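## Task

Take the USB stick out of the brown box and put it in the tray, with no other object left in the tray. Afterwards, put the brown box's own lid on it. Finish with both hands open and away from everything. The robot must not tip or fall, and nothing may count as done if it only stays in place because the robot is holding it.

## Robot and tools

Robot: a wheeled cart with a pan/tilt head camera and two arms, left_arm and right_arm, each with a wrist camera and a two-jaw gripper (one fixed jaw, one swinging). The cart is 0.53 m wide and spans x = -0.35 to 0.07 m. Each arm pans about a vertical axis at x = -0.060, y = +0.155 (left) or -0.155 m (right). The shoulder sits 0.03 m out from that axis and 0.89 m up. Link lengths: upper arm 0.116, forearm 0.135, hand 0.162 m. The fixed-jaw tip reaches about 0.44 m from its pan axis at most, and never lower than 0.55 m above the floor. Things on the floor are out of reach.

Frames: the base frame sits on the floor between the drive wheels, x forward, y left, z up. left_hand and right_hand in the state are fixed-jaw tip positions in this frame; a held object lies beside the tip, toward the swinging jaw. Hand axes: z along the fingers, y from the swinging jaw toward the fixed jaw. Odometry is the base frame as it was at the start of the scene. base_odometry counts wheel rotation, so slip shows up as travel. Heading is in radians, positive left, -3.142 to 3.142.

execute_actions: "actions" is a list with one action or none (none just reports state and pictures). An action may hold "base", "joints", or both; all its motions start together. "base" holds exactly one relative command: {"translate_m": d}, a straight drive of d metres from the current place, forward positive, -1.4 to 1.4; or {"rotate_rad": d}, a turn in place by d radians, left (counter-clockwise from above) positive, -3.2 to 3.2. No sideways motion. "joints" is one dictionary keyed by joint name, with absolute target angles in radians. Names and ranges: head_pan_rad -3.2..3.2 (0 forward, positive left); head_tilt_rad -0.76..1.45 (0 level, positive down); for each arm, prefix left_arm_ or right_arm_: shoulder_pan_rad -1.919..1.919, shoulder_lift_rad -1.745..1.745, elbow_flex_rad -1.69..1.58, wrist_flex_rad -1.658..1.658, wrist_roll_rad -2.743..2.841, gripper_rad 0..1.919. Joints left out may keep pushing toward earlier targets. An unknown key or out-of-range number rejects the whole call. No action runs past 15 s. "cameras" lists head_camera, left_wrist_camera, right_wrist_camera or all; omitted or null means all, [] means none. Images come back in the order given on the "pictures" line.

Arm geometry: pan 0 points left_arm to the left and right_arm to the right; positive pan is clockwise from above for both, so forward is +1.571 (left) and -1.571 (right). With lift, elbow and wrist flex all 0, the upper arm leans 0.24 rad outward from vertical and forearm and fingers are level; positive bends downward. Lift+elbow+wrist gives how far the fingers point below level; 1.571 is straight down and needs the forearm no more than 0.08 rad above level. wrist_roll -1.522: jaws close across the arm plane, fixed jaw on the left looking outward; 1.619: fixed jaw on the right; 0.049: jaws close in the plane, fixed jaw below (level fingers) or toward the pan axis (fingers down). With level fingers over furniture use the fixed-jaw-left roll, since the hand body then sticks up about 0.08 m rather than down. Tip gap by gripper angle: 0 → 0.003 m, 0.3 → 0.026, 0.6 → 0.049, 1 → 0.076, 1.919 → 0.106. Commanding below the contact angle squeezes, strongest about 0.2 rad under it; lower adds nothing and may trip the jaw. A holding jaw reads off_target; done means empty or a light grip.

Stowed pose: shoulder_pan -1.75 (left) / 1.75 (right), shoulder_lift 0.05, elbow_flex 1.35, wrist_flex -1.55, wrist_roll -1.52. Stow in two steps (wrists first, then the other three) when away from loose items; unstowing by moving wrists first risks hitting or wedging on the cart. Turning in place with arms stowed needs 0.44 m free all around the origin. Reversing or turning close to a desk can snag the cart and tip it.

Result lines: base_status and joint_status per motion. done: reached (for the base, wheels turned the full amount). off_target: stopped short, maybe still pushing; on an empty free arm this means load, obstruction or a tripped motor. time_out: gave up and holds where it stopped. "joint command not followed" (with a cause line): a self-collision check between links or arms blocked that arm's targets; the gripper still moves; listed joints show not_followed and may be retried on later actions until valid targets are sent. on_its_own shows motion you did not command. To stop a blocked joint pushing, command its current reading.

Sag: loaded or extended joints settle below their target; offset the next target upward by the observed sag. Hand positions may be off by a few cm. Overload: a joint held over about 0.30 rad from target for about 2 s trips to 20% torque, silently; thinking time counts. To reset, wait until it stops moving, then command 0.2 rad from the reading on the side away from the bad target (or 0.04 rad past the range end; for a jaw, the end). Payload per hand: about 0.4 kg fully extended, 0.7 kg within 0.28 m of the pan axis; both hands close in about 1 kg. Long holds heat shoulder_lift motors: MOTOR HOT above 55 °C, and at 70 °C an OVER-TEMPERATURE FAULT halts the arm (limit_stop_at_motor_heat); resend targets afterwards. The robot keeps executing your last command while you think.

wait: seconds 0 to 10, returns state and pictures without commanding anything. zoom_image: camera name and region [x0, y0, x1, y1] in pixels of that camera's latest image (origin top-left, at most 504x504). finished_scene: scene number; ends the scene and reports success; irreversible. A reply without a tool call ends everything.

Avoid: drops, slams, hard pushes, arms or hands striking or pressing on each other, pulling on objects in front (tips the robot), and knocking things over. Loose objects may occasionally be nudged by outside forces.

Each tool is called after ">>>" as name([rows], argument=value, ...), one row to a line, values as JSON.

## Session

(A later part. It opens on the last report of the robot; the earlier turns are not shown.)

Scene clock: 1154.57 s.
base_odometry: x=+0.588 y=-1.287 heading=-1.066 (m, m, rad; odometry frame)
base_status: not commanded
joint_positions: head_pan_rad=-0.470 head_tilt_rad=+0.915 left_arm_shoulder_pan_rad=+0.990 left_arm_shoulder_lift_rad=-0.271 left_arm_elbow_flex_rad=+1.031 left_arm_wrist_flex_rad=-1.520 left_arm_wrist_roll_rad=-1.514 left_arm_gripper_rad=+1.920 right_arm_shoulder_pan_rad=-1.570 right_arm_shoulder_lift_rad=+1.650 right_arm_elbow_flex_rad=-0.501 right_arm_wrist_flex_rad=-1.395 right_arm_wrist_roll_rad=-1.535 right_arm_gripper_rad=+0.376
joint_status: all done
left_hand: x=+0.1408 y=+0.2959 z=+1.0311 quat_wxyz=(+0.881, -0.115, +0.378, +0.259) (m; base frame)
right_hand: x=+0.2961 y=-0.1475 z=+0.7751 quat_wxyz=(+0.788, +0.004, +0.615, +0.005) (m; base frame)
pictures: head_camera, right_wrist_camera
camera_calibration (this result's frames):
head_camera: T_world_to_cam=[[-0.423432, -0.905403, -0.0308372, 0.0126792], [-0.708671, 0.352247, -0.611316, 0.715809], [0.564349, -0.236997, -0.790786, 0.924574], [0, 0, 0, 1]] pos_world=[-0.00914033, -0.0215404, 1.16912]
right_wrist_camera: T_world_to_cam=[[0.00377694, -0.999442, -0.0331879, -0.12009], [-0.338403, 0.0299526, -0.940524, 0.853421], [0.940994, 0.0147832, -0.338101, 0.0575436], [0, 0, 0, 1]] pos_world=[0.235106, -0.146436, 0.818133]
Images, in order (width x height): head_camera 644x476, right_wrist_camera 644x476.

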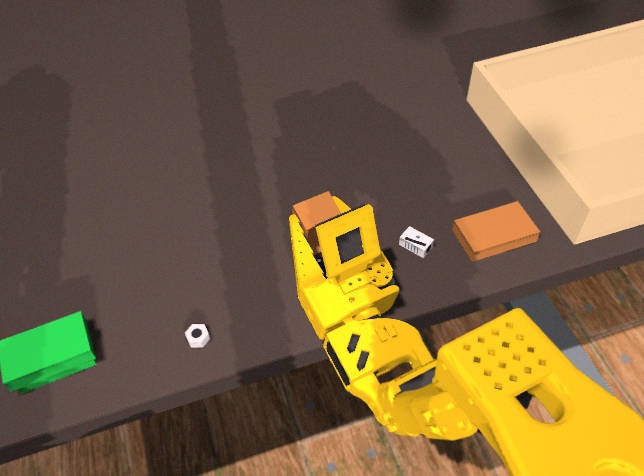

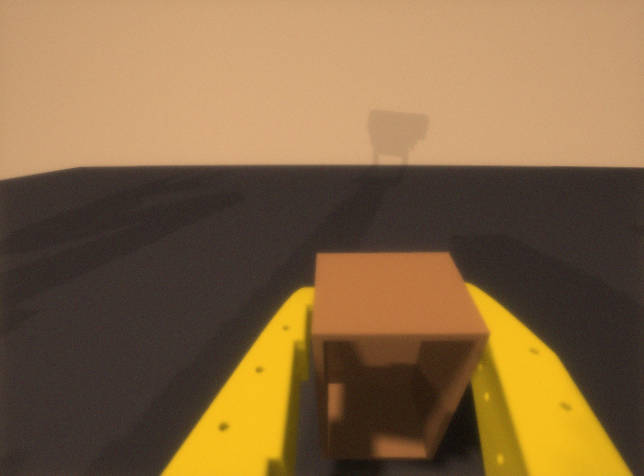

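>>> zoom_image(camera="head_camera", region=[260, 170, 440, 350])

>>> zoom_image(camera="right_wrist_camera", region=[260, 300, 520, 476])

Region (260, 170, 440, 350) of head_camera's 644x476 image, scaled by 2.800.

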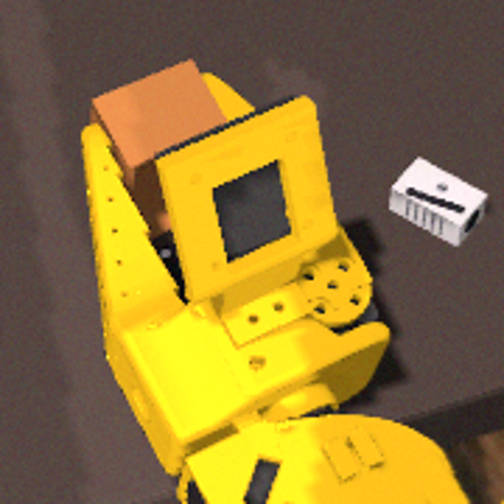

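Region (260, 300, 520, 476) of right_wrist_camera's 644x476 image, scaled by 1.938; it fills the top 341 rows of this view, and the rest is white.

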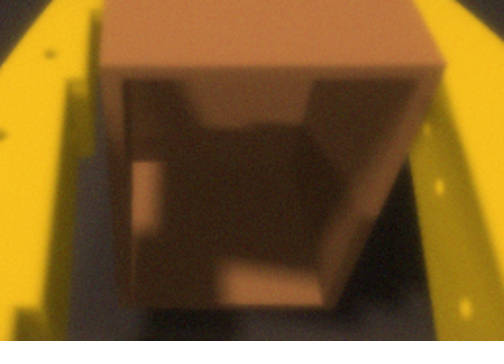

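>>> execute_actions([
  {"joints": {"right_arm_shoulder_lift_rad": 0.96}},
], cameras=["head_camera"])

Scene clock: 1187.50 s.
base_odometry: x=+0.588 y=-1.287 heading=-1.066 (m, m, rad; odometry frame)
base_status: not commanded
joint_positions: head_pan_rad=-0.470 head_tilt_rad=+0.915 left_arm_shoulder_pan_rad=+0.990 left_arm_shoulder_lift_rad=-0.271 left_arm_elbow_flex_rad=+1.031 left_arm_wrist_flex_rad=-1.520 left_arm_wrist_roll_rad=-1.514 left_arm_gripper_rad=+1.920 right_arm_shoulder_pan_rad=-1.570 right_arm_shoulder_lift_rad=+1.021 right_arm_elbow_flex_rad=-0.501 right_arm_wrist_flex_rad=-1.398 right_arm_wrist_roll_rad=-1.535 right_arm_gripper_rad=+0.376
joint_status: all done
left_hand: x=+0.1408 y=+0.2959 z=+1.0311 quat_wxyz=(+0.881, -0.115, +0.378, +0.259) (m; base frame)
right_hand: x=+0.3034 y=-0.1475 z=+0.9898 quat_wxyz=(+0.940, +0.002, +0.340, +0.006) (m; base frame)
pictures: head_camera
camera_calibration (this result's frames):
head_camera: T_world_to_cam=[[-0.423432, -0.905403, -0.0308372, 0.0126792], [-0.708671, 0.352247, -0.611316, 0.715809], [0.564349, -0.236997, -0.790786, 0.924574], [0, 0, 0, 1]] pos_world=[-0.00914033, -0.0215404, 1.16912]
Images, in order (width x height): head_camera 644x476.

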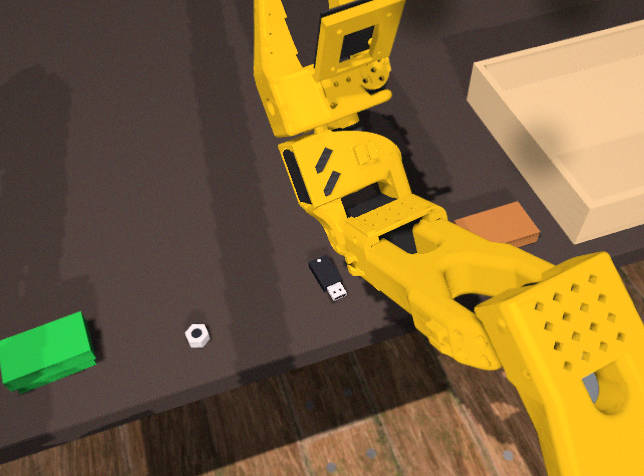

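>>> zoom_image(camera="head_camera", region=[280, 230, 380, 330])

Region (280, 230, 380, 330) of head_camera's 644x476 image, scaled by 5.040.

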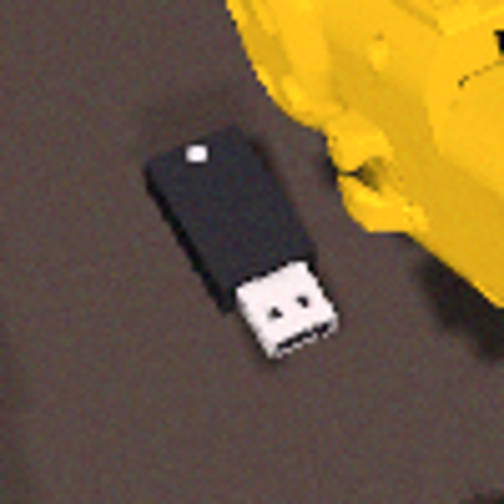

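>>> execute_actions([
  {"base": {"translate_m": 0.14}, "joints": {"right_arm_shoulder_pan_rad": -1.774, "right_arm_shoulder_lift_rad": 0.655, "right_arm_elbow_flex_rad": -0.328, "right_arm_wrist_flex_rad": 1.161, "right_arm_wrist_roll_rad": -0.171, "head_pan_rad": -0.56, "head_tilt_rad": 1.1}},
], cameras=["head_camera", "right_wrist_camera"])

Scene clock: 1309.93 s.
base_odometry: x=+0.656 y=-1.409 heading=-1.065 (m, m, rad; odometry frame)
base_status: done
joint_positions: head_pan_rad=-0.550 head_tilt_rad=+1.095 left_arm_shoulder_pan_rad=+0.990 left_arm_shoulder_lift_rad=-0.271 left_arm_elbow_flex_rad=+1.031 left_arm_wrist_flex_rad=-1.520 left_arm_wrist_roll_rad=-1.514 left_arm_gripper_rad=+1.920 right_arm_shoulder_pan_rad=-1.768 right_arm_shoulder_lift_rad=+0.708 right_arm_elbow_flex_rad=-0.320 right_arm_wrist_flex_rad=+1.155 right_arm_wrist_roll_rad=-0.180 right_arm_gripper_rad=+0.376
joint_status: all done
left_hand: x=+0.1408 y=+0.2959 z=+1.0311 quat_wxyz=(+0.881, -0.115, +0.378, +0.259) (m; base frame)
right_hand: x=+0.1833 y=-0.1050 z=+0.7543 quat_wxyz=(+0.012, -0.696, +0.718, -0.007) (m; base frame)
pictures: head_camera, right_wrist_camera
camera_calibration (this result's frames):
head_camera: T_world_to_cam=[[-0.499706, -0.86544, -0.0361628, 0.0152241], [-0.760778, 0.458469, -0.459373, 0.538474], [0.414139, -0.20204, -0.887507, 1.02884], [0, 0, 0, 1]] pos_world=[-0.00881639, -0.0258317, 1.16101]
right_wrist_camera: T_world_to_cam=[[0.998156, -0.0524894, 0.0305006, -0.208763], [-0.060605, -0.832362, 0.550909, -0.472044], [-0.00352931, -0.551741, -0.834008, 0.643803], [0, 0, 0, 1]] pos_world=[0.182042, -0.0486567, 0.803357]
Images, in order (width x height): head_camera 644x476, right_wrist_camera 644x476.

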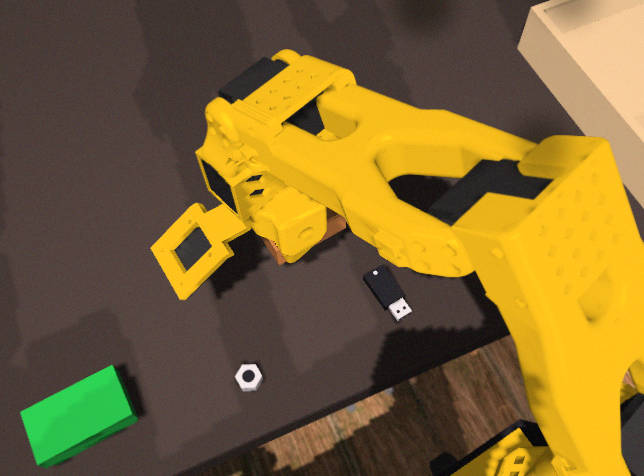

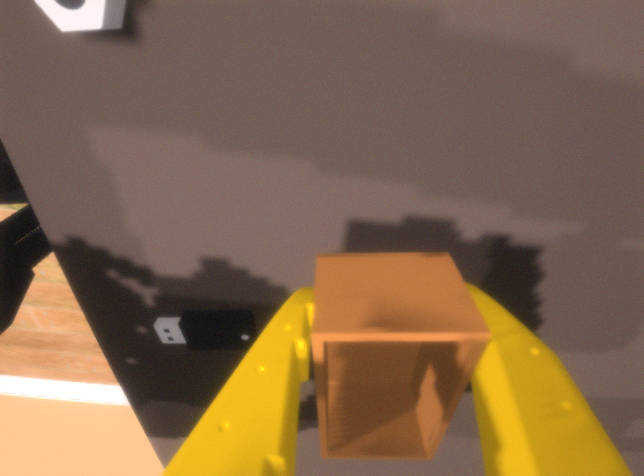

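>>> execute_actions([
  {"joints": {"right_arm_shoulder_lift_rad": 0.787, "right_arm_elbow_flex_rad": -0.301, "right_arm_wrist_flex_rad": 1.03}},
], cameras=["right_wrist_camera"])

Scene clock: 1322.20 s.
base_odometry: x=+0.656 y=-1.409 heading=-1.065 (m, m, rad; odometry frame)
base_status: not commanded
joint_positions: head_pan_rad=-0.550 head_tilt_rad=+1.095 left_arm_shoulder_pan_rad=+0.990 left_arm_shoulder_lift_rad=-0.271 left_arm_elbow_flex_rad=+1.031 left_arm_wrist_flex_rad=-1.520 left_arm_wrist_roll_rad=-1.514 left_arm_gripper_rad=+1.920 right_arm_shoulder_pan_rad=-1.768 right_arm_shoulder_lift_rad=+0.806 right_arm_elbow_flex_rad=-0.300 right_arm_wrist_flex_rad=+1.037 right_arm_wrist_roll_rad=-0.180 right_arm_gripper_rad=+0.376
joint_status: all done
left_hand: x=+0.1408 y=+0.2959 z=+1.0311 quat_wxyz=(+0.881, -0.115, +0.378, +0.259) (m; base frame)
right_hand: x=+0.1831 y=-0.1050 z=+0.7301 quat_wxyz=(+0.012, -0.696, +0.718, -0.007) (m; base frame)
pictures: right_wrist_camera
camera_calibration (this result's frames):
right_wrist_camera: T_world_to_cam=[[0.998156, -0.0524894, 0.0305006, -0.207837], [-0.060605, -0.832362, 0.550909, -0.45875], [-0.00352931, -0.551741, -0.834008, 0.62359], [0, 0, 0, 1]] pos_world=[0.181852, -0.0486948, 0.779147]
Images, in order (width x height): right_wrist_camera 644x476.

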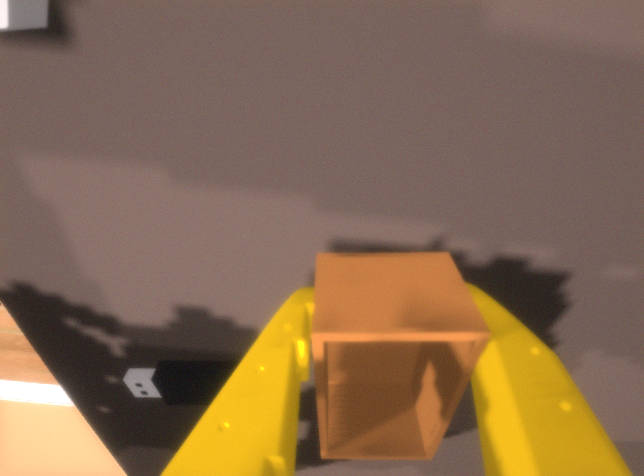

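>>> execute_actions([
  {"joints": {"right_arm_shoulder_lift_rad": 0.81, "right_arm_wrist_flex_rad": 1.007}},
], cameras=["right_wrist_camera"])

Scene clock: 1330.23 s.
base_odometry: x=+0.656 y=-1.409 heading=-1.065 (m, m, rad; odometry frame)
base_status: not commanded
joint_positions: head_pan_rad=-0.550 head_tilt_rad=+1.095 left_arm_shoulder_pan_rad=+0.990 left_arm_shoulder_lift_rad=-0.271 left_arm_elbow_flex_rad=+1.031 left_arm_wrist_flex_rad=-1.520 left_arm_wrist_roll_rad=-1.514 left_arm_gripper_rad=+1.920 right_arm_shoulder_pan_rad=-1.768 right_arm_shoulder_lift_rad=+0.828 right_arm_elbow_flex_rad=-0.300 right_arm_wrist_flex_rad=+1.012 right_arm_wrist_roll_rad=-0.180 right_arm_gripper_rad=+0.376
joint_status: all done
left_hand: x=+0.1408 y=+0.2959 z=+1.0311 quat_wxyz=(+0.881, -0.115, +0.378, +0.259) (m; base frame)
right_hand: x=+0.1835 y=-0.1049 z=+0.7254 quat_wxyz=(+0.013, -0.696, +0.718, -0.008) (m; base frame)
pictures: right_wrist_camera
camera_calibration (this result's frames):
right_wrist_camera: T_world_to_cam=[[0.998059, -0.0525086, 0.0334719, -0.210193], [-0.0622614, -0.832693, 0.550224, -0.45528], [-0.00101967, -0.55124, -0.834346, 0.619501], [0, 0, 0, 1]] pos_world=[0.18207, -0.0486511, 0.77442]
Images, in order (width x height): right_wrist_camera 644x476.

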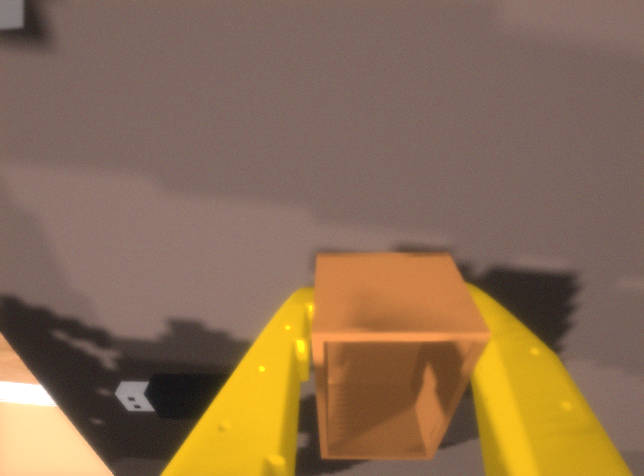

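>>> execute_actions([
  {"joints": {"right_arm_gripper_rad": 0.55}},
], cameras=["right_wrist_camera", "head_camera"])

Scene clock: 1339.03 s.
base_odometry: x=+0.656 y=-1.409 heading=-1.065 (m, m, rad; odometry frame)
base_status: not commanded
joint_positions: head_pan_rad=-0.550 head_tilt_rad=+1.095 left_arm_shoulder_pan_rad=+0.990 left_arm_shoulder_lift_rad=-0.271 left_arm_elbow_flex_rad=+1.031 left_arm_wrist_flex_rad=-1.520 left_arm_wrist_roll_rad=-1.514 left_arm_gripper_rad=+1.920 right_arm_shoulder_pan_rad=-1.768 right_arm_shoulder_lift_rad=+0.828 right_arm_elbow_flex_rad=-0.300 right_arm_wrist_flex_rad=+1.012 right_arm_wrist_roll_rad=-0.180 right_arm_gripper_rad=+0.540
joint_status: all done
left_hand: x=+0.1408 y=+0.2959 z=+1.0311 quat_wxyz=(+0.881, -0.115, +0.378, +0.259) (m; base frame)
right_hand: x=+0.1835 y=-0.1049 z=+0.7254 quat_wxyz=(+0.013, -0.696, +0.718, -0.008) (m; base frame)
pictures: head_camera, right_wrist_camera
camera_calibration (this result's frames):
head_camera: T_world_to_cam=[[-0.499706, -0.86544, -0.0361628, 0.0152241], [-0.760777, 0.458469, -0.459373, 0.538474], [0.414139, -0.20204, -0.887507, 1.02884], [0, 0, 0, 1]] pos_world=[-0.00881639, -0.0258318, 1.16101]
right_wrist_camera: T_world_to_cam=[[0.998059, -0.0525086, 0.0334719, -0.210193], [-0.0622614, -0.832693, 0.550224, -0.45528], [-0.00101967, -0.55124, -0.834346, 0.619501], [0, 0, 0, 1]] pos_world=[0.18207, -0.0486511, 0.77442]
Images, in order (width x height): head_camera 644x476, right_wrist_camera 644x476.

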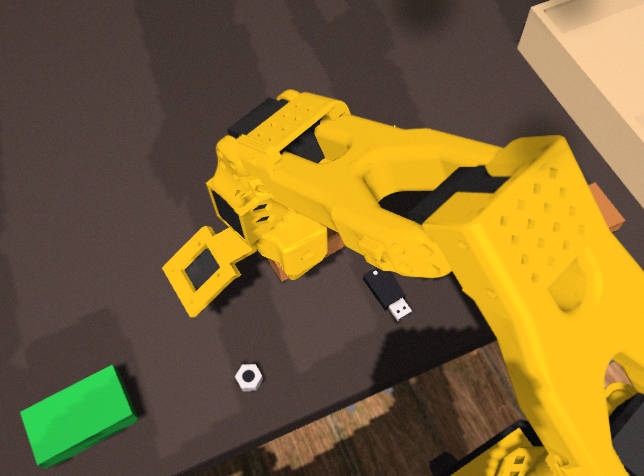

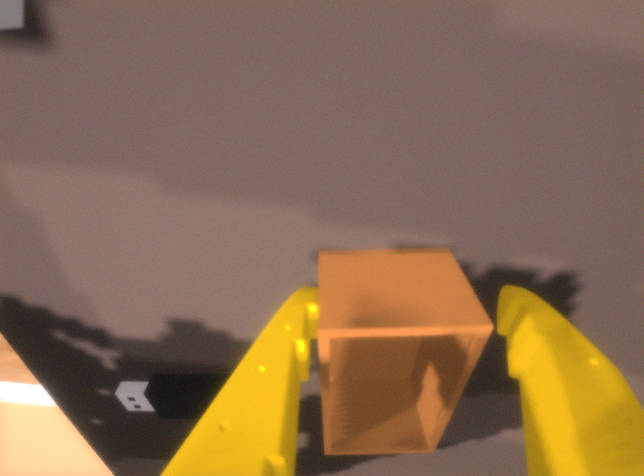

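>>> zoom_image(camera="head_camera", region=[340, 245, 440, 345])

Region (340, 245, 440, 345) of head_camera's 644x476 image, scaled by 5.040.

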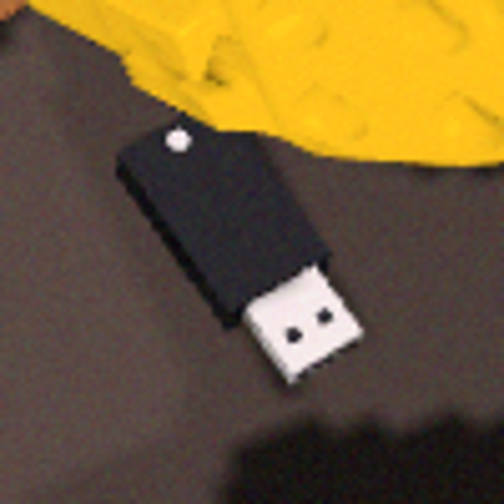

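>>> zoom_image(camera="right_wrist_camera", region=[90, 340, 260, 450])

Region (90, 340, 260, 450) of right_wrist_camera's 644x476 image, scaled by 2.965; it fills the top 326 rows of this view, and the rest is white.

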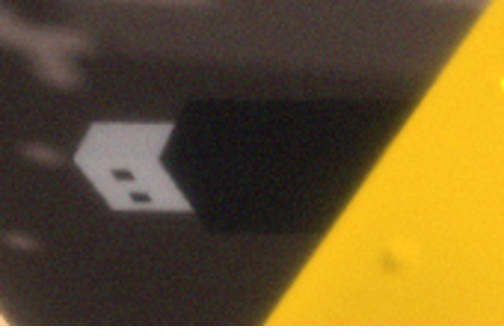

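>>> execute_actions([
  {"joints": {"right_arm_shoulder_lift_rad": 0.665, "right_arm_wrist_flex_rad": 1.13}},
], cameras=["right_wrist_camera"])

Scene clock: 1396.47 s.
base_odometry: x=+0.656 y=-1.409 heading=-1.065 (m, m, rad; odometry frame)
base_status: not commanded
joint_positions: head_pan_rad=-0.550 head_tilt_rad=+1.095 left_arm_shoulder_pan_rad=+0.990 left_arm_shoulder_lift_rad=-0.271 left_arm_elbow_flex_rad=+1.031 left_arm_wrist_flex_rad=-1.520 left_arm_wrist_roll_rad=-1.514 left_arm_gripper_rad=+1.920 right_arm_shoulder_pan_rad=-1.768 right_arm_shoulder_lift_rad=+0.718 right_arm_elbow_flex_rad=-0.300 right_arm_wrist_flex_rad=+1.124 right_arm_wrist_roll_rad=-0.180 right_arm_gripper_rad=+0.541
joint_status: all done
left_hand: x=+0.1408 y=+0.2959 z=+1.0311 quat_wxyz=(+0.881, -0.115, +0.378, +0.259) (m; base frame)
right_hand: x=+0.1828 y=-0.1051 z=+0.7498 quat_wxyz=(+0.012, -0.696, +0.718, -0.008) (m; base frame)
pictures: right_wrist_camera
camera_calibration (this result's frames):
right_wrist_camera: T_world_to_cam=[[0.998109, -0.0524988, 0.0319863, -0.209208], [-0.0614335, -0.832527, 0.550567, -0.469265], [-0.00227461, -0.551491, -0.834178, 0.639869], [0, 0, 0, 1]] pos_world=[0.181439, -0.0487772, 0.798818]
Images, in order (width x height): right_wrist_camera 644x476.

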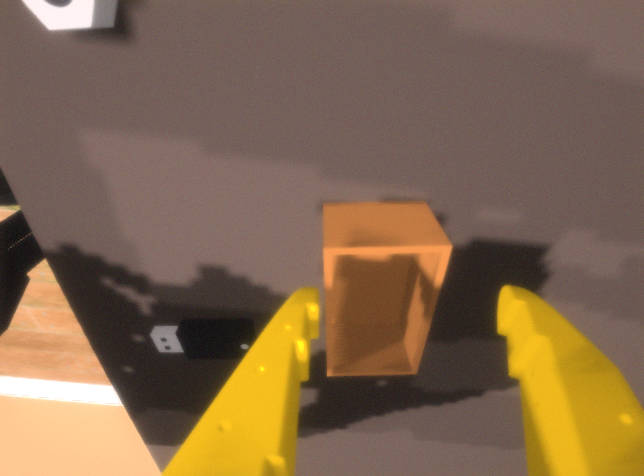

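>>> execute_actions([
  {"joints": {"right_arm_shoulder_pan_rad": -1.595, "right_arm_shoulder_lift_rad": 0.336, "right_arm_elbow_flex_rad": 0.423, "right_arm_wrist_flex_rad": 0.735, "right_arm_wrist_roll_rad": -1.584, "right_arm_gripper_rad": 0.35}},
], cameras=["right_wrist_camera", "head_camera"])

Scene clock: 1420.43 s.
base_odometry: x=+0.656 y=-1.409 heading=-1.065 (m, m, rad; odometry frame)
base_status: not commanded
joint_positions: head_pan_rad=-0.550 head_tilt_rad=+1.095 left_arm_shoulder_pan_rad=+0.990 left_arm_shoulder_lift_rad=-0.271 left_arm_elbow_flex_rad=+1.031 left_arm_wrist_flex_rad=-1.520 left_arm_wrist_roll_rad=-1.514 left_arm_gripper_rad=+1.920 right_arm_shoulder_pan_rad=-1.602 right_arm_shoulder_lift_rad=+0.377 right_arm_elbow_flex_rad=+0.425 right_arm_wrist_flex_rad=+0.742 right_arm_wrist_roll_rad=-1.575 right_arm_gripper_rad=+0.359
joint_status: all done
left_hand: x=+0.1408 y=+0.2959 z=+1.0311 quat_wxyz=(+0.881, -0.115, +0.378, +0.259) (m; base frame)
right_hand: x=+0.1394 y=-0.1410 z=+0.7345 quat_wxyz=(+0.013, +0.011, +1.000, +0.001) (m; base frame)
pictures: head_camera, right_wrist_camera
camera_calibration (this result's frames):
head_camera: T_world_to_cam=[[-0.499706, -0.86544, -0.0361628, 0.0152241], [-0.760777, 0.458469, -0.459373, 0.538474], [0.414139, -0.20204, -0.887507, 1.02884], [0, 0, 0, 1]] pos_world=[-0.00881639, -0.0258318, 1.16101]
right_wrist_camera: T_world_to_cam=[[-0.0417426, -0.999127, 0.00179174, -0.133611], [-0.844059, 0.0362235, 0.535025, -0.250415], [-0.534623, 0.020821, -0.844834, 0.769944], [0, 0, 0, 1]] pos_world=[0.194687, -0.140454, 0.784693]
Images, in order (width x height): head_camera 644x476, right_wrist_camera 644x476.

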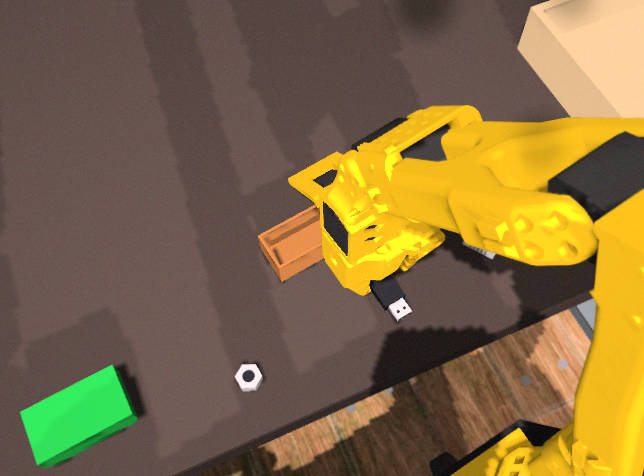

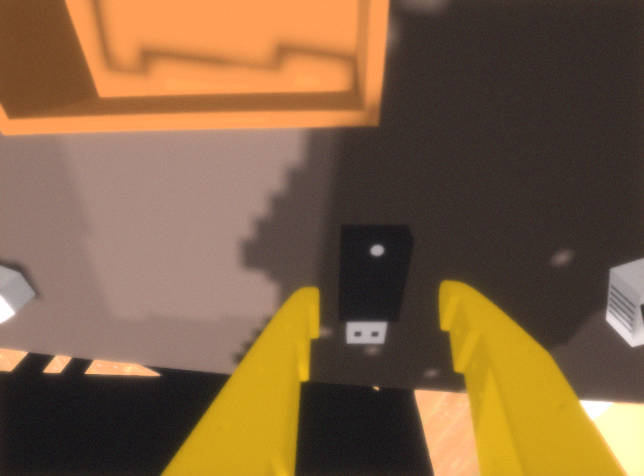

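>>> execute_actions([
  {"joints": {"right_arm_shoulder_pan_rad": -1.579, "right_arm_shoulder_lift_rad": 0.457, "right_arm_wrist_flex_rad": 0.641}},
], cameras=["right_wrist_camera"])

Scene clock: 1437.47 s.
base_odometry: x=+0.656 y=-1.409 heading=-1.065 (m, m, rad; odometry frame)
base_status: not commanded
joint_positions: head_pan_rad=-0.550 head_tilt_rad=+1.095 left_arm_shoulder_pan_rad=+0.990 left_arm_shoulder_lift_rad=-0.271 left_arm_elbow_flex_rad=+1.031 left_arm_wrist_flex_rad=-1.520 left_arm_wrist_roll_rad=-1.514 left_arm_gripper_rad=+1.920 right_arm_shoulder_pan_rad=-1.585 right_arm_shoulder_lift_rad=+0.448 right_arm_elbow_flex_rad=+0.425 right_arm_wrist_flex_rad=+0.656 right_arm_wrist_roll_rad=-1.575 right_arm_gripper_rad=+0.359
joint_status: all done
left_hand: x=+0.1408 y=+0.2959 z=+1.0311 quat_wxyz=(+0.881, -0.115, +0.378, +0.259) (m; base frame)
right_hand: x=+0.1417 y=-0.1443 z=+0.7230 quat_wxyz=(+0.021, +0.019, +1.000, +0.001) (m; base frame)
pictures: right_wrist_camera
camera_calibration (this result's frames):
right_wrist_camera: T_world_to_cam=[[-0.0586138, -0.998281, 0.000668974, -0.1335], [-0.851435, 0.0503416, 0.522039, -0.229681], [-0.521175, 0.0300291, -0.852921, 0.766772], [0, 0, 0, 1]] pos_world=[0.19624, -0.144734, 0.773988]
Images, in order (width x height): right_wrist_camera 644x476.

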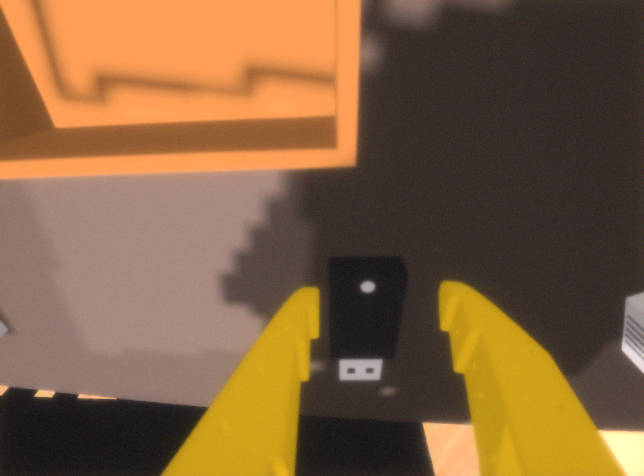

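>>> execute_actions(actions=[], cameras=["right_wrist_camera"])

Scene clock: 1440.60 s.
base_odometry: x=+0.656 y=-1.409 heading=-1.065 (m, m, rad; odometry frame)
base_status: not commanded
joint_positions: head_pan_rad=-0.550 head_tilt_rad=+1.095 left_arm_shoulder_pan_rad=+0.990 left_arm_shoulder_lift_rad=-0.271 left_arm_elbow_flex_rad=+1.031 left_arm_wrist_flex_rad=-1.520 left_arm_wrist_roll_rad=-1.514 left_arm_gripper_rad=+1.920 right_arm_shoulder_pan_rad=-1.585 right_arm_shoulder_lift_rad=+0.448 right_arm_elbow_flex_rad=+0.425 right_arm_wrist_flex_rad=+0.656 right_arm_wrist_roll_rad=-1.575 right_arm_gripper_rad=+0.359
joint_status: all done
left_hand: x=+0.1408 y=+0.2959 z=+1.0311 quat_wxyz=(+0.881, -0.115, +0.378, +0.259) (m; base frame)
right_hand: x=+0.1417 y=-0.1443 z=+0.7230 quat_wxyz=(+0.021, +0.019, +1.000, +0.001) (m; base frame)
pictures: right_wrist_camera
camera_calibration (this result's frames):
right_wrist_camera: T_world_to_cam=[[-0.0586138, -0.998281, 0.000668974, -0.1335], [-0.851435, 0.0503416, 0.522039, -0.229681], [-0.521175, 0.0300291, -0.852921, 0.766772], [0, 0, 0, 1]] pos_world=[0.19624, -0.144734, 0.773988]
Images, in order (width x height): right_wrist_camera 644x476.

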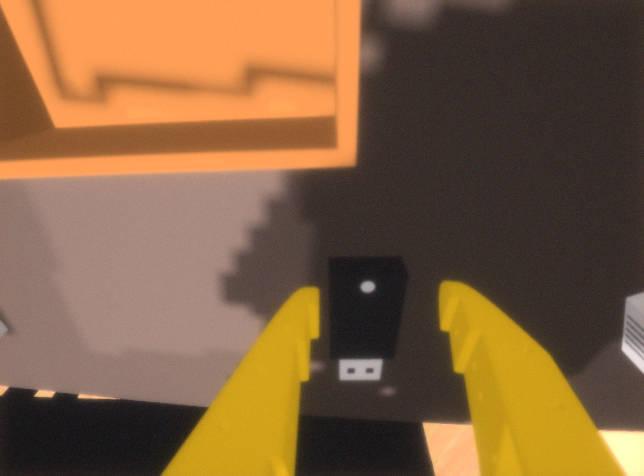

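>>> execute_actions(actions=[], cameras=["head_camera"])

>>> zoom_image(camera="head_camera", region=[240, 120, 460, 340])

Scene clock: 1461.00 s.
base_odometry: x=+0.656 y=-1.409 heading=-1.065 (m, m, rad; odometry frame)
base_status: not commanded
joint_positions: head_pan_rad=-0.550 head_tilt_rad=+1.095 left_arm_shoulder_pan_rad=+0.990 left_arm_shoulder_lift_rad=-0.271 left_arm_elbow_flex_rad=+1.031 left_arm_wrist_flex_rad=-1.520 left_arm_wrist_roll_rad=-1.514 left_arm_gripper_rad=+1.920 right_arm_shoulder_pan_rad=-1.585 right_arm_shoulder_lift_rad=+0.448 right_arm_elbow_flex_rad=+0.425 right_arm_wrist_flex_rad=+0.656 right_arm_wrist_roll_rad=-1.575 right_arm_gripper_rad=+0.359
joint_status: all done
left_hand: x=+0.1408 y=+0.2959 z=+1.0311 quat_wxyz=(+0.881, -0.115, +0.378, +0.259) (m; base frame)
right_hand: x=+0.1417 y=-0.1443 z=+0.7230 quat_wxyz=(+0.021, +0.019, +1.000, +0.001) (m; base frame)
pictures: head_camera
camera_calibration (this result's frames):
head_camera: T_world_to_cam=[[-0.499733, -0.865425, -0.036163, 0.015223], [-0.760766, 0.458494, -0.459367, 0.538468], [0.414128, -0.202049, -0.88751, 1.02884], [0, 0, 0, 1]] pos_world=[-0.00881711, -0.0258329, 1.16101]
Images, in order (width x height): head_camera 644x476.

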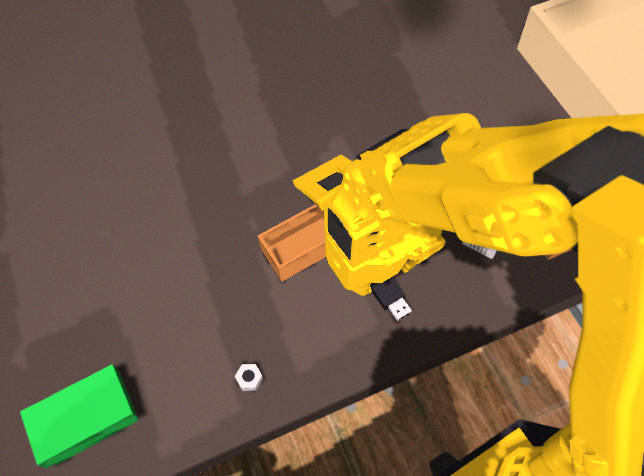

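Region (240, 120, 460, 340) of head_camera's 644x476 image, scaled by 2.291.

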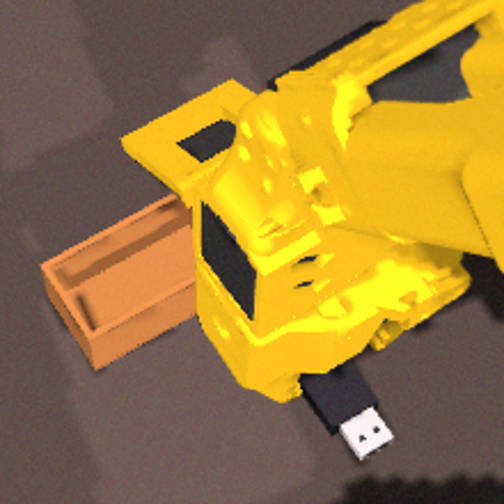

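>>> execute_actions(actions=[], cameras=["right_wrist_camera"])

>>> zoom_image(camera="right_wrist_camera", region=[280, 240, 480, 420])

Scene clock: 1499.73 s.
base_odometry: x=+0.656 y=-1.409 heading=-1.065 (m, m, rad; odometry frame)
base_status: not commanded
joint_positions: head_pan_rad=-0.550 head_tilt_rad=+1.095 left_arm_shoulder_pan_rad=+0.990 left_arm_shoulder_lift_rad=-0.271 left_arm_elbow_flex_rad=+1.031 left_arm_wrist_flex_rad=-1.520 left_arm_wrist_roll_rad=-1.514 left_arm_gripper_rad=+1.920 right_arm_shoulder_pan_rad=-1.585 right_arm_shoulder_lift_rad=+0.448 right_arm_elbow_flex_rad=+0.425 right_arm_wrist_flex_rad=+0.656 right_arm_wrist_roll_rad=-1.575 right_arm_gripper_rad=+0.359
joint_status: all done
left_hand: x=+0.1408 y=+0.2959 z=+1.0311 quat_wxyz=(+0.881, -0.115, +0.378, +0.259) (m; base frame)
right_hand: x=+0.1417 y=-0.1443 z=+0.7230 quat_wxyz=(+0.021, +0.019, +1.000, +0.001) (m; base frame)
pictures: right_wrist_camera
camera_calibration (this result's frames):
right_wrist_camera: T_world_to_cam=[[-0.0586138, -0.998281, 0.000668974, -0.1335], [-0.851435, 0.0503416, 0.522039, -0.229681], [-0.521175, 0.0300291, -0.852921, 0.766772], [0, 0, 0, 1]] pos_world=[0.19624, -0.144734, 0.773988]
Images, in order (width x height): right_wrist_camera 644x476.

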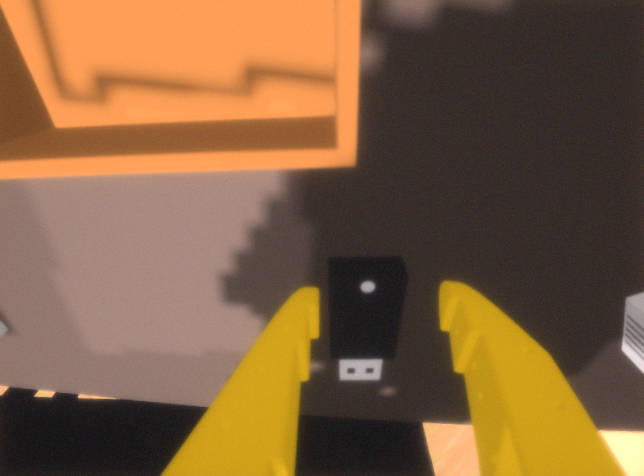

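Region (280, 240, 480, 420) of right_wrist_camera's 644x476 image, scaled by 2.520; it fills the top 454 rows of this view, and the rest is white.

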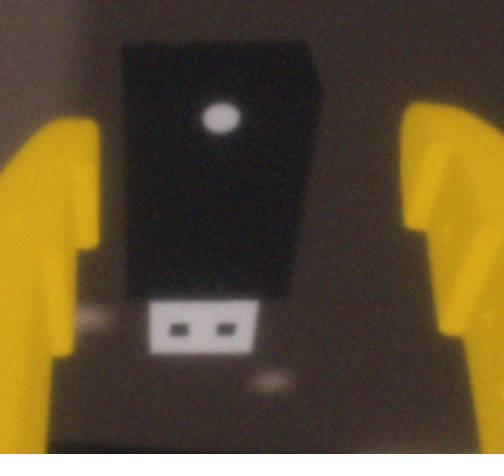

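>>> execute_actions([
  {"joints": {"right_arm_shoulder_lift_rad": 0.3}},
], cameras=["right_wrist_camera"])

Scene clock: 1564.63 s.
base_odometry: x=+0.656 y=-1.409 heading=-1.065 (m, m, rad; odometry frame)
base_status: not commanded
joint_positions: head_pan_rad=-0.550 head_tilt_rad=+1.095 left_arm_shoulder_pan_rad=+0.990 left_arm_shoulder_lift_rad=-0.271 left_arm_elbow_flex_rad=+1.031 left_arm_wrist_flex_rad=-1.520 left_arm_wrist_roll_rad=-1.514 left_arm_gripper_rad=+1.920 right_arm_shoulder_pan_rad=-1.585 right_arm_shoulder_lift_rad=+0.342 right_arm_elbow_flex_rad=+0.425 right_arm_wrist_flex_rad=+0.647 right_arm_wrist_roll_rad=-1.575 right_arm_gripper_rad=+0.359
joint_status: all done
left_hand: x=+0.1408 y=+0.2959 z=+1.0311 quat_wxyz=(+0.881, -0.115, +0.378, +0.259) (m; base frame)
right_hand: x=+0.1603 y=-0.1441 z=+0.7423 quat_wxyz=(+0.078, +0.019, +0.997, +0.003) (m; base frame)
pictures: right_wrist_camera
camera_calibration (this result's frames):
right_wrist_camera: T_world_to_cam=[[-0.0582067, -0.998275, -0.00773851, -0.125978], [-0.905733, 0.0495478, 0.420942, -0.140329], [-0.419833, 0.0315107, -0.907054, 0.817049], [0, 0, 0, 1]] pos_world=[0.208591, -0.144553, 0.799204]
Images, in order (width x height): right_wrist_camera 644x476.

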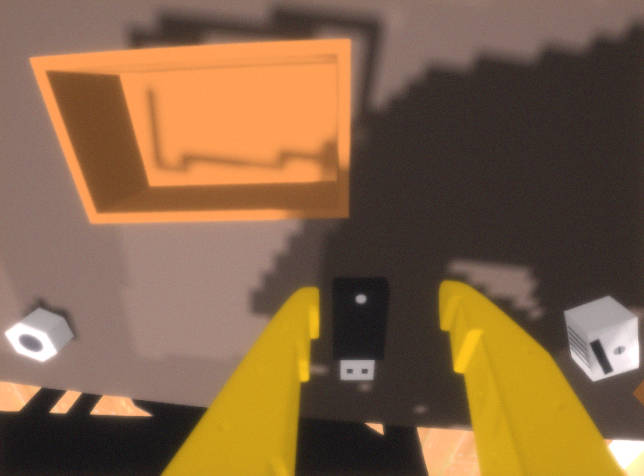

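>>> execute_actions([
  {"joints": {"right_arm_elbow_flex_rad": 0.665, "right_arm_wrist_flex_rad": 0.384}},
], cameras=["right_wrist_camera"])

Scene clock: 1574.80 s.
base_odometry: x=+0.656 y=-1.409 heading=-1.065 (m, m, rad; odometry frame)
base_status: not commanded
joint_positions: head_pan_rad=-0.550 head_tilt_rad=+1.095 left_arm_shoulder_pan_rad=+0.990 left_arm_shoulder_lift_rad=-0.271 left_arm_elbow_flex_rad=+1.031 left_arm_wrist_flex_rad=-1.520 left_arm_wrist_roll_rad=-1.514 left_arm_gripper_rad=+1.920 right_arm_shoulder_pan_rad=-1.585 right_arm_shoulder_lift_rad=+0.323 right_arm_elbow_flex_rad=+0.663 right_arm_wrist_flex_rad=+0.393 right_arm_wrist_roll_rad=-1.575 right_arm_gripper_rad=+0.359
joint_status: all done
left_hand: x=+0.1408 y=+0.2959 z=+1.0311 quat_wxyz=(+0.881, -0.115, +0.378, +0.259) (m; base frame)
right_hand: x=+0.1421 y=-0.1443 z=+0.7246 quat_wxyz=(+0.096, +0.019, +0.995, +0.003) (m; base frame)
pictures: right_wrist_camera
camera_calibration (this result's frames):
right_wrist_camera: T_world_to_cam=[[-0.0578885, -0.99827, -0.0103014, -0.125625], [-0.920017, 0.0493389, 0.38876, -0.124051], [-0.38758, 0.0319822, -0.921281, 0.799241], [0, 0, 0, 1]] pos_world=[0.188368, -0.144849, 0.783258]
Images, in order (width x height): right_wrist_camera 644x476.

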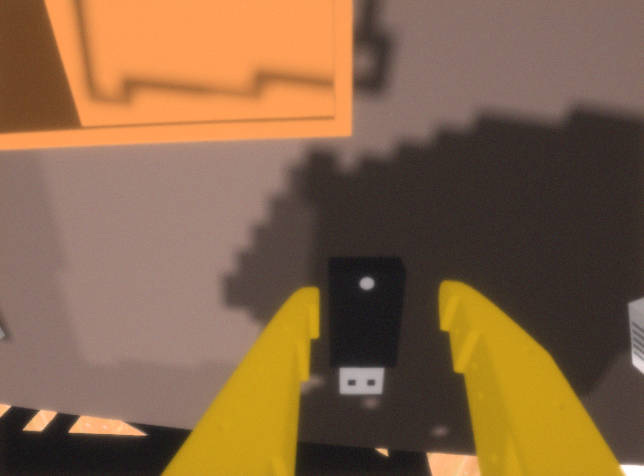

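>>> execute_actions([
  {"joints": {"right_arm_shoulder_lift_rad": 0.287, "right_arm_gripper_rad": 0.05}},
], cameras=["right_wrist_camera"])

Scene clock: 1607.43 s.
base_odometry: x=+0.656 y=-1.409 heading=-1.065 (m, m, rad; odometry frame)
base_status: not commanded
joint_positions: head_pan_rad=-0.550 head_tilt_rad=+1.095 left_arm_shoulder_pan_rad=+0.990 left_arm_shoulder_lift_rad=-0.271 left_arm_elbow_flex_rad=+1.031 left_arm_wrist_flex_rad=-1.520 left_arm_wrist_roll_rad=-1.514 left_arm_gripper_rad=+1.920 right_arm_shoulder_pan_rad=-1.584 right_arm_shoulder_lift_rad=+0.322 right_arm_elbow_flex_rad=+0.665 right_arm_wrist_flex_rad=+0.391 right_arm_wrist_roll_rad=-1.575 right_arm_gripper_rad=+0.196
joint_status: right_arm_gripper_rad off_target (ended at +0.196, target +0.050); the others done
left_hand: x=+0.1408 y=+0.2959 z=+1.0311 quat_wxyz=(+0.881, -0.115, +0.378, +0.259) (m; base frame)
right_hand: x=+0.1422 y=-0.1446 z=+0.7248 quat_wxyz=(+0.096, +0.020, +0.995, +0.003) (m; base frame)
pictures: right_wrist_camera
camera_calibration (this result's frames):
right_wrist_camera: T_world_to_cam=[[-0.0594039, -0.99818, -0.0104126, -0.125617], [-0.920535, 0.0507424, 0.38735, -0.122694], [-0.386117, 0.0325952, -0.921874, 0.799734], [0, 0, 0, 1]] pos_world=[0.188385, -0.14523, 0.783471]
Images, in order (width x height): right_wrist_camera 644x476.

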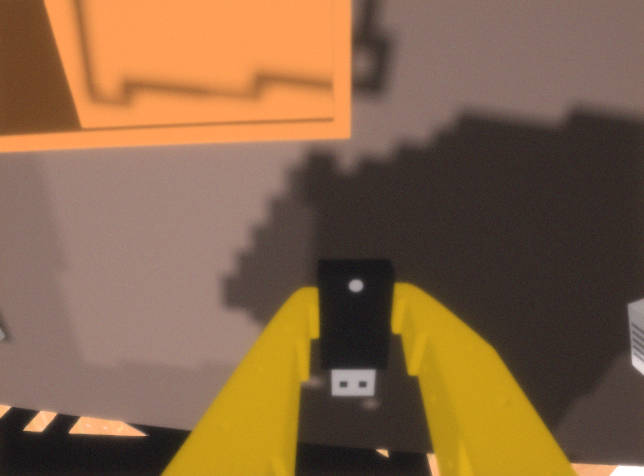

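>>> execute_actions([
  {"joints": {"right_arm_shoulder_lift_rad": 0.06, "right_arm_wrist_flex_rad": 0.61, "right_arm_shoulder_pan_rad": -1.54, "head_pan_rad": -1.12, "head_tilt_rad": 0.85}},
], cameras=["right_wrist_camera", "head_camera"])

Scene clock: 1705.33 s.
base_odometry: x=+0.656 y=-1.409 heading=-1.065 (m, m, rad; odometry frame)
base_status: not commanded
joint_positions: head_pan_rad=-1.110 head_tilt_rad=+0.865 left_arm_shoulder_pan_rad=+0.990 left_arm_shoulder_lift_rad=-0.271 left_arm_elbow_flex_rad=+1.031 left_arm_wrist_flex_rad=-1.520 left_arm_wrist_roll_rad=-1.514 left_arm_gripper_rad=+1.920 right_arm_shoulder_pan_rad=-1.547 right_arm_shoulder_lift_rad=+0.095 right_arm_elbow_flex_rad=+0.666 right_arm_wrist_flex_rad=+0.606 right_arm_wrist_roll_rad=-1.575 right_arm_gripper_rad=+0.196
joint_status: all done
left_hand: x=+0.1408 y=+0.2959 z=+1.0311 quat_wxyz=(+0.881, -0.115, +0.378, +0.259) (m; base frame)
right_hand: x=+0.1430 y=-0.1521 z=+0.7570 quat_wxyz=(+0.102, +0.038, +0.994, +0.001) (m; base frame)
pictures: head_camera, right_wrist_camera
camera_calibration (this result's frames):
head_camera: T_world_to_cam=[[-0.879694, -0.474644, -0.0291764, -0.0106767], [-0.344001, 0.677525, -0.650095, 0.777583], [0.328331, -0.561848, -0.759293, 0.877233], [0, 0, 0, 1]] pos_world=[-0.0299256, -0.0390286, 1.17127]
right_wrist_camera: T_world_to_cam=[[-0.0959879, -0.99532, -0.01119, -0.126427], [-0.922149, 0.0846878, 0.377451, -0.121151], [-0.374737, 0.0465496, -0.925962, 0.833571], [0, 0, 0, 1]] pos_world=[0.188515, -0.154377, 0.816168]
Images, in order (width x height): head_camera 644x476, right_wrist_camera 644x476.

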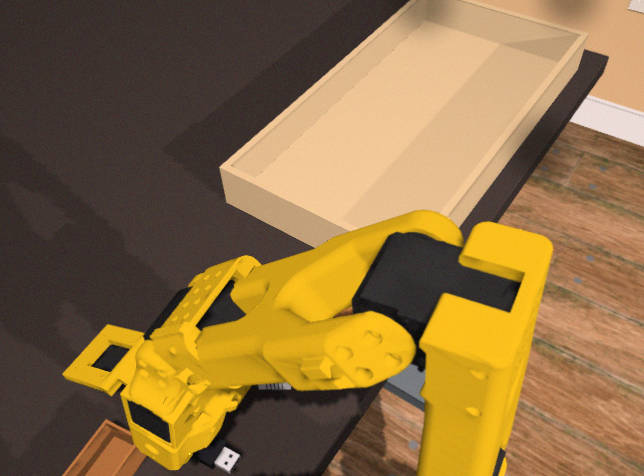

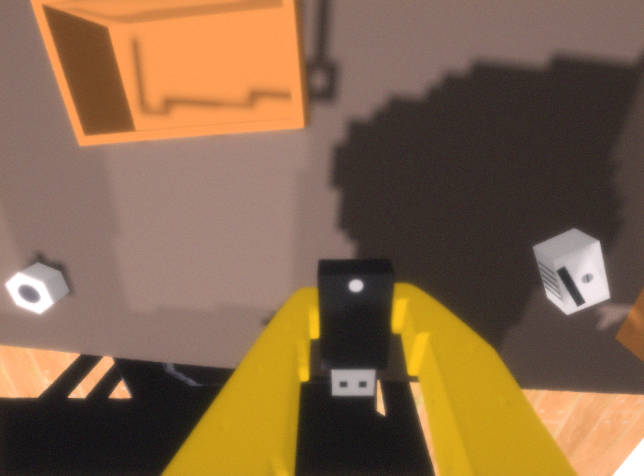

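>>> execute_actions([
  {"joints": {"right_arm_shoulder_lift_rad": 0.26, "right_arm_elbow_flex_rad": -0.524, "right_arm_shoulder_pan_rad": -0.549}},
], cameras=["right_wrist_camera", "head_camera"])

Scene clock: 1739.10 s.
base_odometry: x=+0.656 y=-1.409 heading=-1.065 (m, m, rad; odometry frame)
base_status: not commanded
joint_positions: head_pan_rad=-1.110 head_tilt_rad=+0.865 left_arm_shoulder_pan_rad=+0.990 left_arm_shoulder_lift_rad=-0.271 left_arm_elbow_flex_rad=+1.031 left_arm_wrist_flex_rad=-1.520 left_arm_wrist_roll_rad=-1.514 left_arm_gripper_rad=+1.920 right_arm_shoulder_pan_rad=-0.556 right_arm_shoulder_lift_rad=+0.277 right_arm_elbow_flex_rad=-0.487 right_arm_wrist_flex_rad=+0.609 right_arm_wrist_roll_rad=-1.575 right_arm_gripper_rad=+0.196
joint_status: all done
left_hand: x=+0.1408 y=+0.2959 z=+1.0311 quat_wxyz=(+0.881, -0.115, +0.378, +0.259) (m; base frame)
right_hand: x=+0.1403 y=-0.4626 z=+0.9657 quat_wxyz=(+0.490, +0.424, +0.717, -0.256) (m; base frame)
pictures: head_camera, right_wrist_camera
camera_calibration (this result's frames):
head_camera: T_world_to_cam=[[-0.879702, -0.47463, -0.0291762, -0.0106773], [-0.343988, 0.677526, -0.650101, 0.777591], [0.328325, -0.561858, -0.759288, 0.877227], [0, 0, 0, 1]] pos_world=[-0.0299263, -0.0390287, 1.17127]
right_wrist_camera: T_world_to_cam=[[-0.863822, -0.499464, -0.0659355, -0.0434472], [-0.38734, 0.742116, -0.547021, 0.94569], [0.322149, -0.446989, -0.834518, 0.625821], [0, 0, 0, 1]] pos_world=[0.127165, -0.443776, 1.03671]
Images, in order (width x height): head_camera 644x476, right_wrist_camera 644x476.

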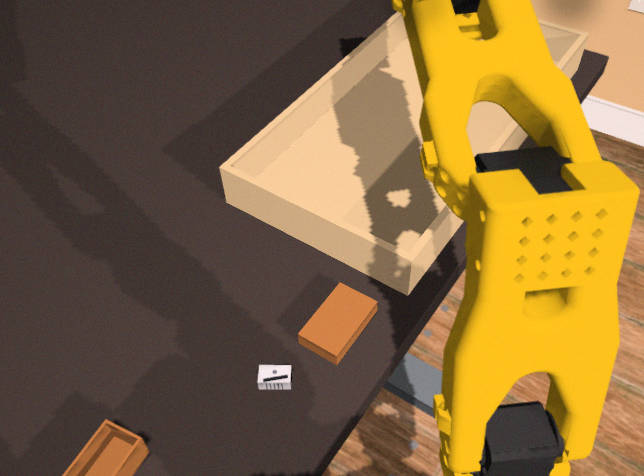

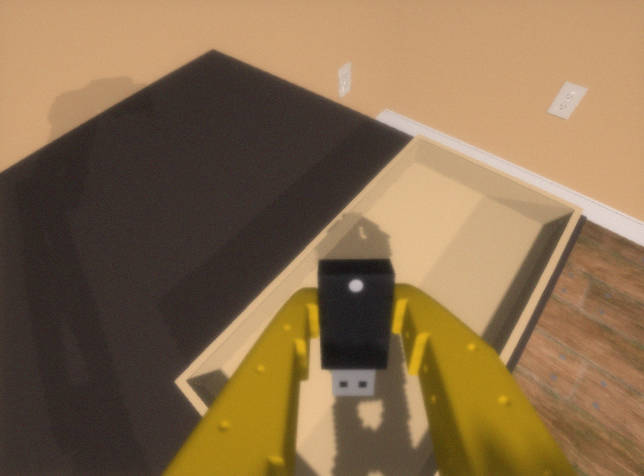

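>>> zoom_image(camera="head_camera", region=[280, 240, 440, 400])

Region (280, 240, 440, 400) of head_camera's 644x476 image, scaled by 3.150.

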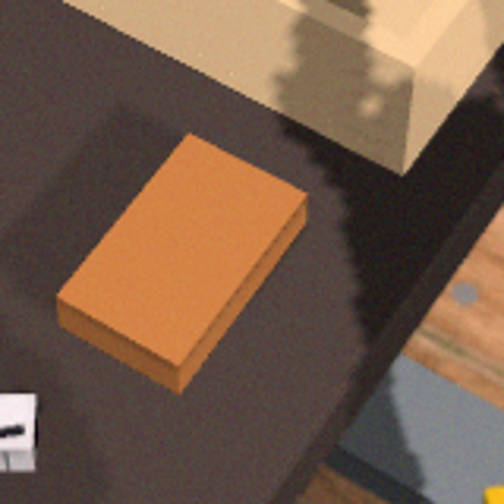

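>>> execute_actions([
  {"joints": {"right_arm_shoulder_lift_rad": 0.875}},
], cameras=["right_wrist_camera", "head_camera"])

Scene clock: 1762.33 s.
base_odometry: x=+0.656 y=-1.409 heading=-1.065 (m, m, rad; odometry frame)
base_status: not commanded
joint_positions: head_pan_rad=-1.110 head_tilt_rad=+0.865 left_arm_shoulder_pan_rad=+0.990 left_arm_shoulder_lift_rad=-0.271 left_arm_elbow_flex_rad=+1.031 left_arm_wrist_flex_rad=-1.520 left_arm_wrist_roll_rad=-1.514 left_arm_gripper_rad=+1.920 right_arm_shoulder_pan_rad=-0.556 right_arm_shoulder_lift_rad=+0.900 right_arm_elbow_flex_rad=-0.492 right_arm_wrist_flex_rad=+0.609 right_arm_wrist_roll_rad=-1.575 right_arm_gripper_rad=+0.196
joint_status: all done
left_hand: x=+0.1408 y=+0.2959 z=+1.0311 quat_wxyz=(+0.881, -0.115, +0.378, +0.259) (m; base frame)
right_hand: x=+0.1294 y=-0.4452 z=+0.7568 quat_wxyz=(+0.242, +0.489, +0.828, -0.126) (m; base frame)
pictures: head_camera, right_wrist_camera
camera_calibration (this result's frames):
head_camera: T_world_to_cam=[[-0.879702, -0.47463, -0.0291761, -0.0106774], [-0.343987, 0.677525, -0.650102, 0.777592], [0.328326, -0.56186, -0.759287, 0.877225], [0, 0, 0, 1]] pos_world=[-0.0299263, -0.0390287, 1.17127]
right_wrist_camera: T_world_to_cam=[[-0.880887, -0.472008, -0.0353018, -0.0666219], [-0.473144, 0.880165, 0.0380162, 0.444097], [0.0131275, 0.0501908, -0.998653, 0.848398], [0, 0, 0, 1]] pos_world=[0.140298, -0.464906, 0.828021]
Images, in order (width x height): head_camera 644x476, right_wrist_camera 644x476.

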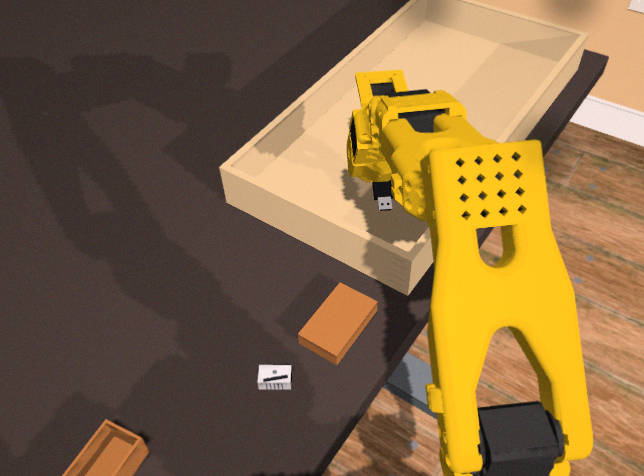

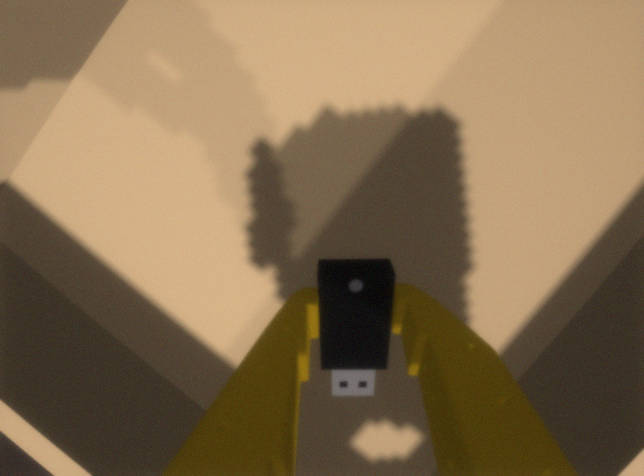

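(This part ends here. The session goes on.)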